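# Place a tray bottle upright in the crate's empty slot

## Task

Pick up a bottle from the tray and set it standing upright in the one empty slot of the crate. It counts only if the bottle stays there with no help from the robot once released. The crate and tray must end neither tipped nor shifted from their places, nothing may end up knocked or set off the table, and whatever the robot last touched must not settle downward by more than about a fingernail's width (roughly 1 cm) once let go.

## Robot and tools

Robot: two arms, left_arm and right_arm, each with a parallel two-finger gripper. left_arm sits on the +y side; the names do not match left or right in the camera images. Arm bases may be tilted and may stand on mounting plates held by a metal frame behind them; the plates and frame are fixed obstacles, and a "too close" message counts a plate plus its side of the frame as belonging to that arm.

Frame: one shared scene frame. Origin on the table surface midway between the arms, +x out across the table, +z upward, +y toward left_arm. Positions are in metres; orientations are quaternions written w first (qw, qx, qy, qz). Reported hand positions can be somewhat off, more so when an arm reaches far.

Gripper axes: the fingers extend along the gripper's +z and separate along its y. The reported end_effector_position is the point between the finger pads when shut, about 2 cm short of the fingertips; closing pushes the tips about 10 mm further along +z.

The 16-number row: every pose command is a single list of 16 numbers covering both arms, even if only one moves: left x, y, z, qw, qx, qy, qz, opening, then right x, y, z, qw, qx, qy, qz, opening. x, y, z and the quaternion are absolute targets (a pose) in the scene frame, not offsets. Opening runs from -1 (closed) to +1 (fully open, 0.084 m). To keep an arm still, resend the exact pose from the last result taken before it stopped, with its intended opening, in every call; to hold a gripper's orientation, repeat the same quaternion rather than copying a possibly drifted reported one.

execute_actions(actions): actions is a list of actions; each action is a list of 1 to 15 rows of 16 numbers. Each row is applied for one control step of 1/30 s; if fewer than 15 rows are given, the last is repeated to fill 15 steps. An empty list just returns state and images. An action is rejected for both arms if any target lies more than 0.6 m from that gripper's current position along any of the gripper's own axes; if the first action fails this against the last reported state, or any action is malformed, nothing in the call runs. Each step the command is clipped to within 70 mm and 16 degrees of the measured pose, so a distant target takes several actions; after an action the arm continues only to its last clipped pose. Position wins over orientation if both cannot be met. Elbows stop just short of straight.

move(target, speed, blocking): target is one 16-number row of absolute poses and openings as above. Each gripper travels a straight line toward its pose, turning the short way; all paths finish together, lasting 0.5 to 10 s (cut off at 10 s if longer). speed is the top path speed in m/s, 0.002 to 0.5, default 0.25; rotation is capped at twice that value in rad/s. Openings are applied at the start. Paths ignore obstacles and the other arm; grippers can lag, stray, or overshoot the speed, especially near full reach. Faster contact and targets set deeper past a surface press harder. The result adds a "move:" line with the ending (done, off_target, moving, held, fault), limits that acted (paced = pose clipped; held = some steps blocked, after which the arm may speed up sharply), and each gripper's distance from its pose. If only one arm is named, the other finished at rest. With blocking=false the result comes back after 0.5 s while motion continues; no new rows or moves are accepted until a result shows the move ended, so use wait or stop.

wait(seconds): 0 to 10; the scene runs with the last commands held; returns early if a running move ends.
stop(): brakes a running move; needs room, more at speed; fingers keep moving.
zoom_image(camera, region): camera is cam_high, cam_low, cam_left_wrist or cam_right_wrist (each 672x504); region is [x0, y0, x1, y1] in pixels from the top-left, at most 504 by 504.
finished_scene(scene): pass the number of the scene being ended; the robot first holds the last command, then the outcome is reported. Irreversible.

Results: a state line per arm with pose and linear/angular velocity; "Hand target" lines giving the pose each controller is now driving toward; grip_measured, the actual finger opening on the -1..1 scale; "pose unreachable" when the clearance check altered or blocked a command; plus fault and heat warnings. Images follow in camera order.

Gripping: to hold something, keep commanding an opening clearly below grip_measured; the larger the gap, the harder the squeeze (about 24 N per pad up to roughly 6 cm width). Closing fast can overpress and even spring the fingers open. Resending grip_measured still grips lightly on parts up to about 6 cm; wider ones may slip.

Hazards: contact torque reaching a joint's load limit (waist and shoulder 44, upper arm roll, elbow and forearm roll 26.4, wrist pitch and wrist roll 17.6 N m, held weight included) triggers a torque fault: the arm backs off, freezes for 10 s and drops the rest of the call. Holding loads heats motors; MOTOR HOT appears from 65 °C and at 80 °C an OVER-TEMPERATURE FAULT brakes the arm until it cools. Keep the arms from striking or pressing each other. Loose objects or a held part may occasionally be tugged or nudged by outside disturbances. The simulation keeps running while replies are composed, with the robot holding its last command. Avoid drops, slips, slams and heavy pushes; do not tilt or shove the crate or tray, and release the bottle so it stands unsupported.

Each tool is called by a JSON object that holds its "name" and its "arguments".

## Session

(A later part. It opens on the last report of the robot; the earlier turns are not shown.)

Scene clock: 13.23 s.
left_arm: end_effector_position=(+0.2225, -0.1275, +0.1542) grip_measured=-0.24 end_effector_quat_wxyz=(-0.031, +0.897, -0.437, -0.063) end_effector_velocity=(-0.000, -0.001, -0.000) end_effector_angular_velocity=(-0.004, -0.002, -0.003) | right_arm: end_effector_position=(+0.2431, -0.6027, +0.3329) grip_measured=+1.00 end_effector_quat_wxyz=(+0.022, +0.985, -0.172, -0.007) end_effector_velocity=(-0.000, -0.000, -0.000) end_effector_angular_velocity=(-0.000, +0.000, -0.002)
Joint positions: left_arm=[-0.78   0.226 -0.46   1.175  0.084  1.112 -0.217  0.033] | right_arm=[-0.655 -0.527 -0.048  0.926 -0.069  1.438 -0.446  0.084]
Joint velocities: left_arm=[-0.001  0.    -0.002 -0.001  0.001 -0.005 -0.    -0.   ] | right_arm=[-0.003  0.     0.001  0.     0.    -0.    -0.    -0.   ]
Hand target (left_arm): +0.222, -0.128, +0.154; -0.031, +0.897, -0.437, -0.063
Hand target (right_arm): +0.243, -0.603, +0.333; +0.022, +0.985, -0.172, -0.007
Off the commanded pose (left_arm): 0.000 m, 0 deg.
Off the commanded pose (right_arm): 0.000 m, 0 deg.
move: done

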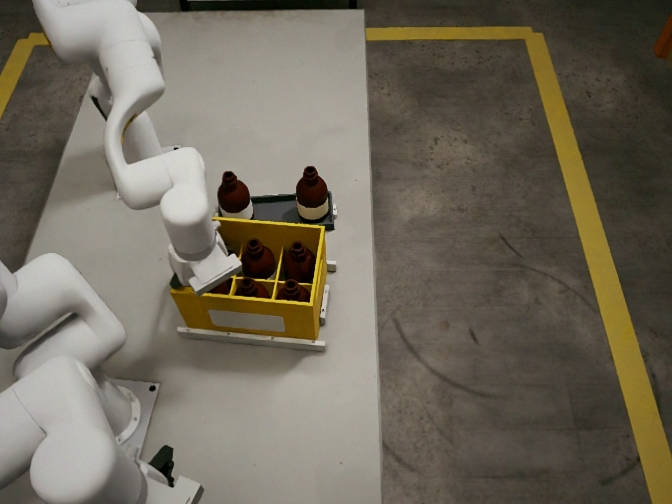

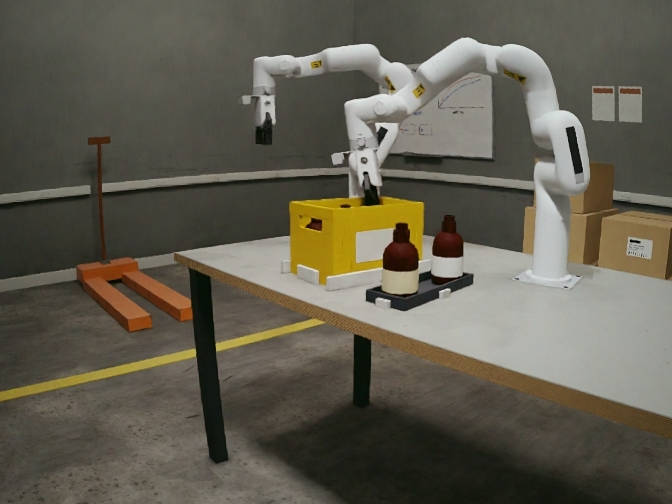

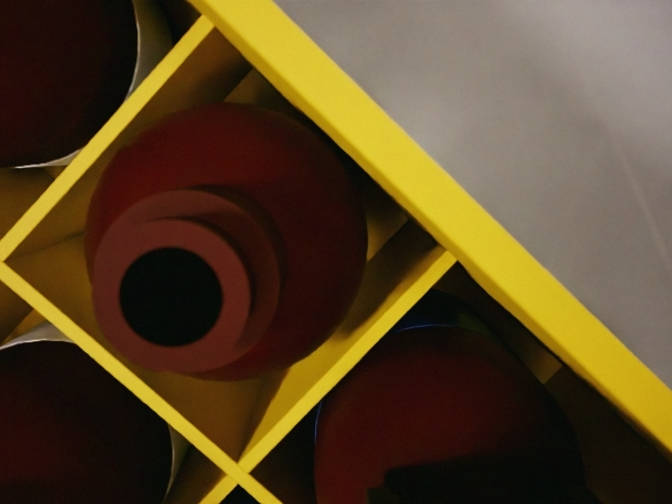

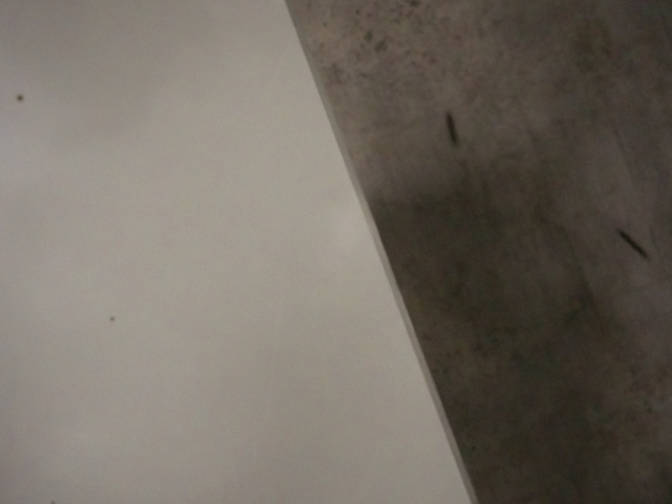

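{"name": "execute_actions", "arguments": {"actions": [[[0.2225,-0.1275,0.1515,-0.0307,0.897,-0.437,-0.063,-0.6,0.2431,-0.6027,0.3329,0.022,0.985,-0.172,-0.007,1]],[[0.2225,-0.1275,0.1515,-0.0307,0.897,-0.437,-0.063,-0.03,0.2431,-0.6027,0.3329,0.022,0.985,-0.172,-0.007,1]]]}}

{"name": "move", "arguments": {"target": [0.2225,-0.1275,0.25,-0.0307,0.897,-0.437,-0.063,-0.03,0.2431,-0.6027,0.3329,0.022,0.985,-0.172,-0.007,1]}}

Scene clock: 14.80 s.
left_arm: end_effector_position=(+0.2225, -0.1274, +0.1514) grip_measured=-0.04 end_effector_quat_wxyz=(-0.031, +0.897, -0.437, -0.063) end_effector_velocity=(+0.000, -0.000, +0.001) end_effector_angular_velocity=(-0.001, -0.001, +0.002) | right_arm: end_effector_position=(+0.2431, -0.6027, +0.3329) grip_measured=+1.00 end_effector_quat_wxyz=(+0.022, +0.985, -0.172, -0.007) end_effector_velocity=(+0.000, +0.000, -0.000) end_effector_angular_velocity=(+0.000, +0.000, +0.001)
Joint positions: left_arm=[-0.781  0.229 -0.46   1.171  0.086  1.105 -0.219  0.042] | right_arm=[-0.655 -0.527 -0.048  0.926 -0.069  1.438 -0.446  0.084]
Joint velocities: left_arm=[ 0.    -0.001 -0.     0.001 -0.     0.    -0.001  0.   ] | right_arm=[ 0.001  0.     0.     0.     0.     0.001 -0.    -0.   ]
Hand target (left_arm): +0.222, -0.128, +0.151; -0.031, +0.897, -0.437, -0.063
Hand target (right_arm): +0.243, -0.603, +0.333; +0.022, +0.985, -0.172, -0.007
Off the commanded pose (left_arm): 0.000 m, 0 deg.
Off the commanded pose (right_arm): 0.000 m, 0 deg.

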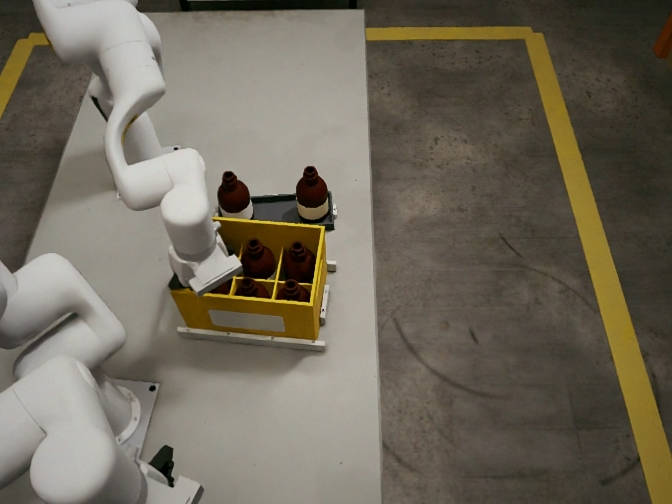

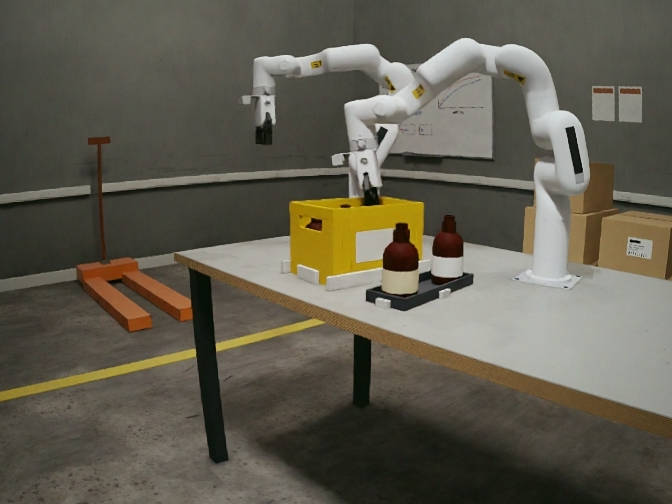

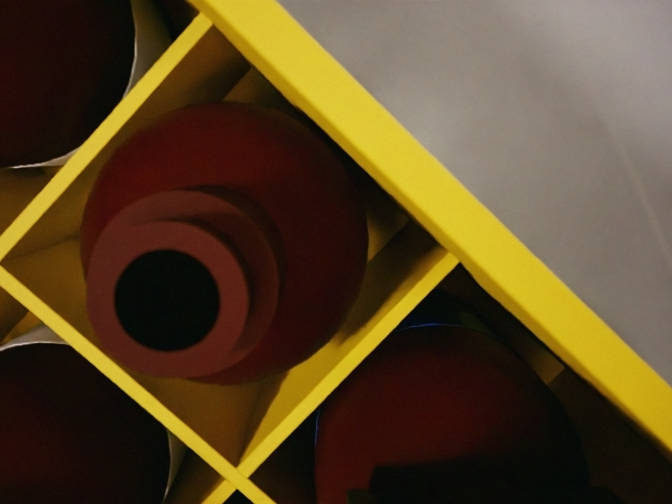

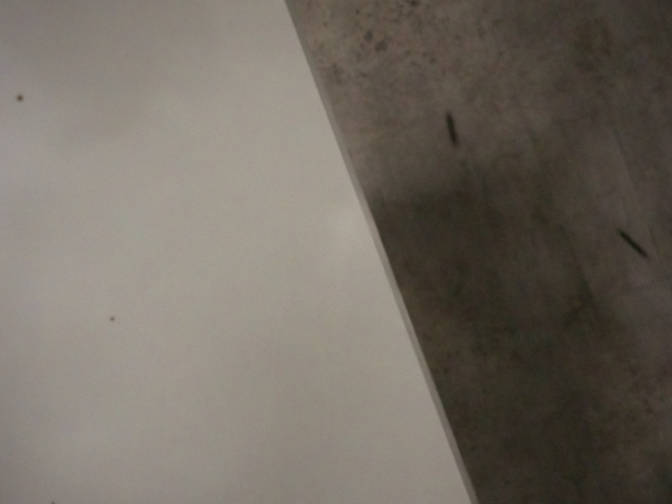

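Scene clock: 15.80 s.
left_arm: end_effector_position=(+0.2225, -0.1274, +0.2496) grip_measured=-0.04 end_effector_quat_wxyz=(-0.031, +0.897, -0.437, -0.063) end_effector_velocity=(+0.000, -0.001, +0.003) end_effector_angular_velocity=(-0.002, -0.002, -0.001) | right_arm: end_effector_position=(+0.2431, -0.6027, +0.3329) grip_measured=+1.00 end_effector_quat_wxyz=(+0.022, +0.985, -0.172, -0.007) end_effector_velocity=(-0.000, +0.000, -0.000) end_effector_angular_velocity=(+0.000, +0.001, +0.000)
Joint positions: left_arm=[-0.771  0.138 -0.469  1.353  0.038  1.368 -0.189  0.042] | right_arm=[-0.655 -0.527 -0.048  0.926 -0.069  1.438 -0.446  0.084]
Joint velocities: left_arm=[-0.    -0.001 -0.     0.006 -0.     0.004  0.001  0.   ] | right_arm=[ 0.    -0.     0.    -0.001 -0.     0.    -0.     0.   ]
Hand target (left_arm): +0.223, -0.127, +0.250; -0.031, +0.897, -0.437, -0.063
Hand target (right_arm): +0.243, -0.603, +0.333; +0.022, +0.985, -0.172, -0.007
Off the commanded pose (left_arm): 0.000 m, 0 deg.
Off the commanded pose (right_arm): 0.000 m, 0 deg.
move: done

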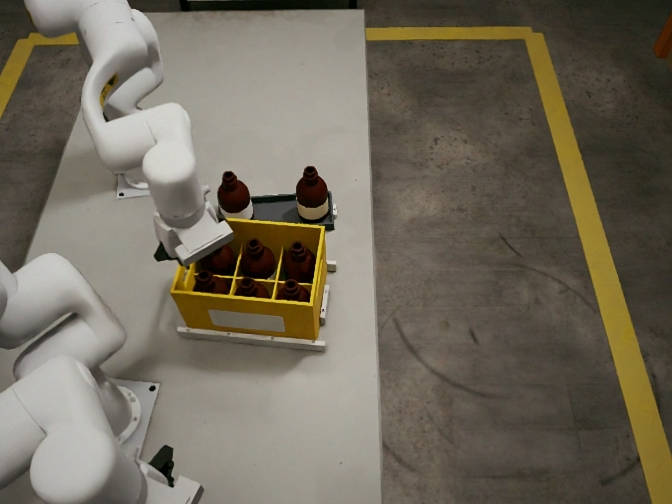

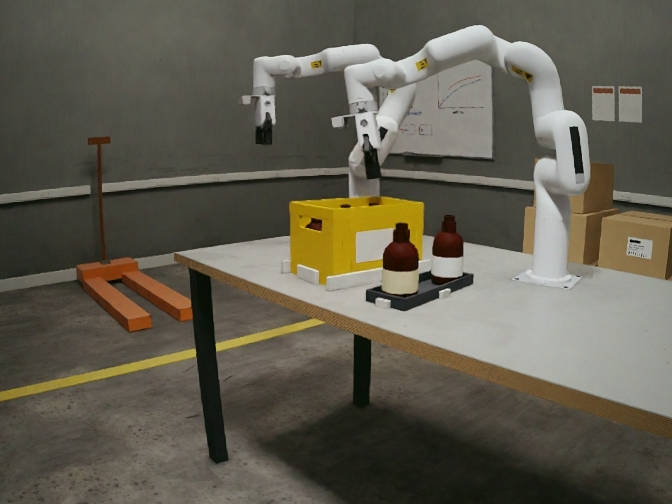

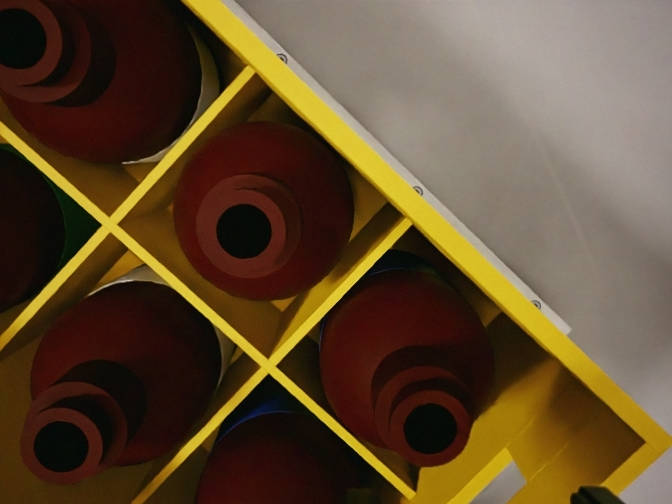

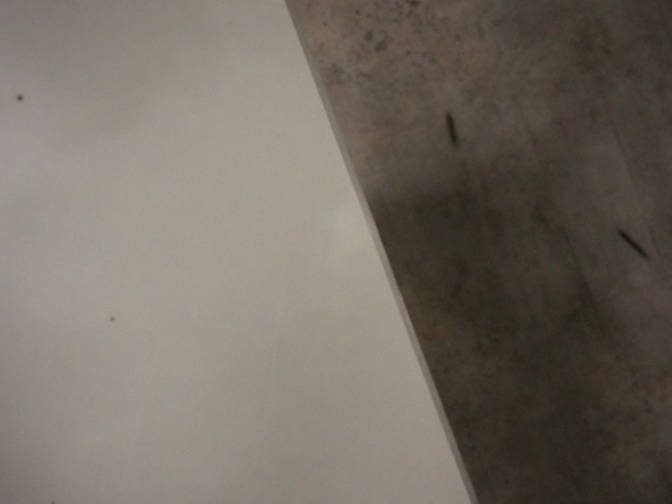

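{"name": "finished_scene", "arguments": {"scene": 2}}

The scene is finished: the task was done.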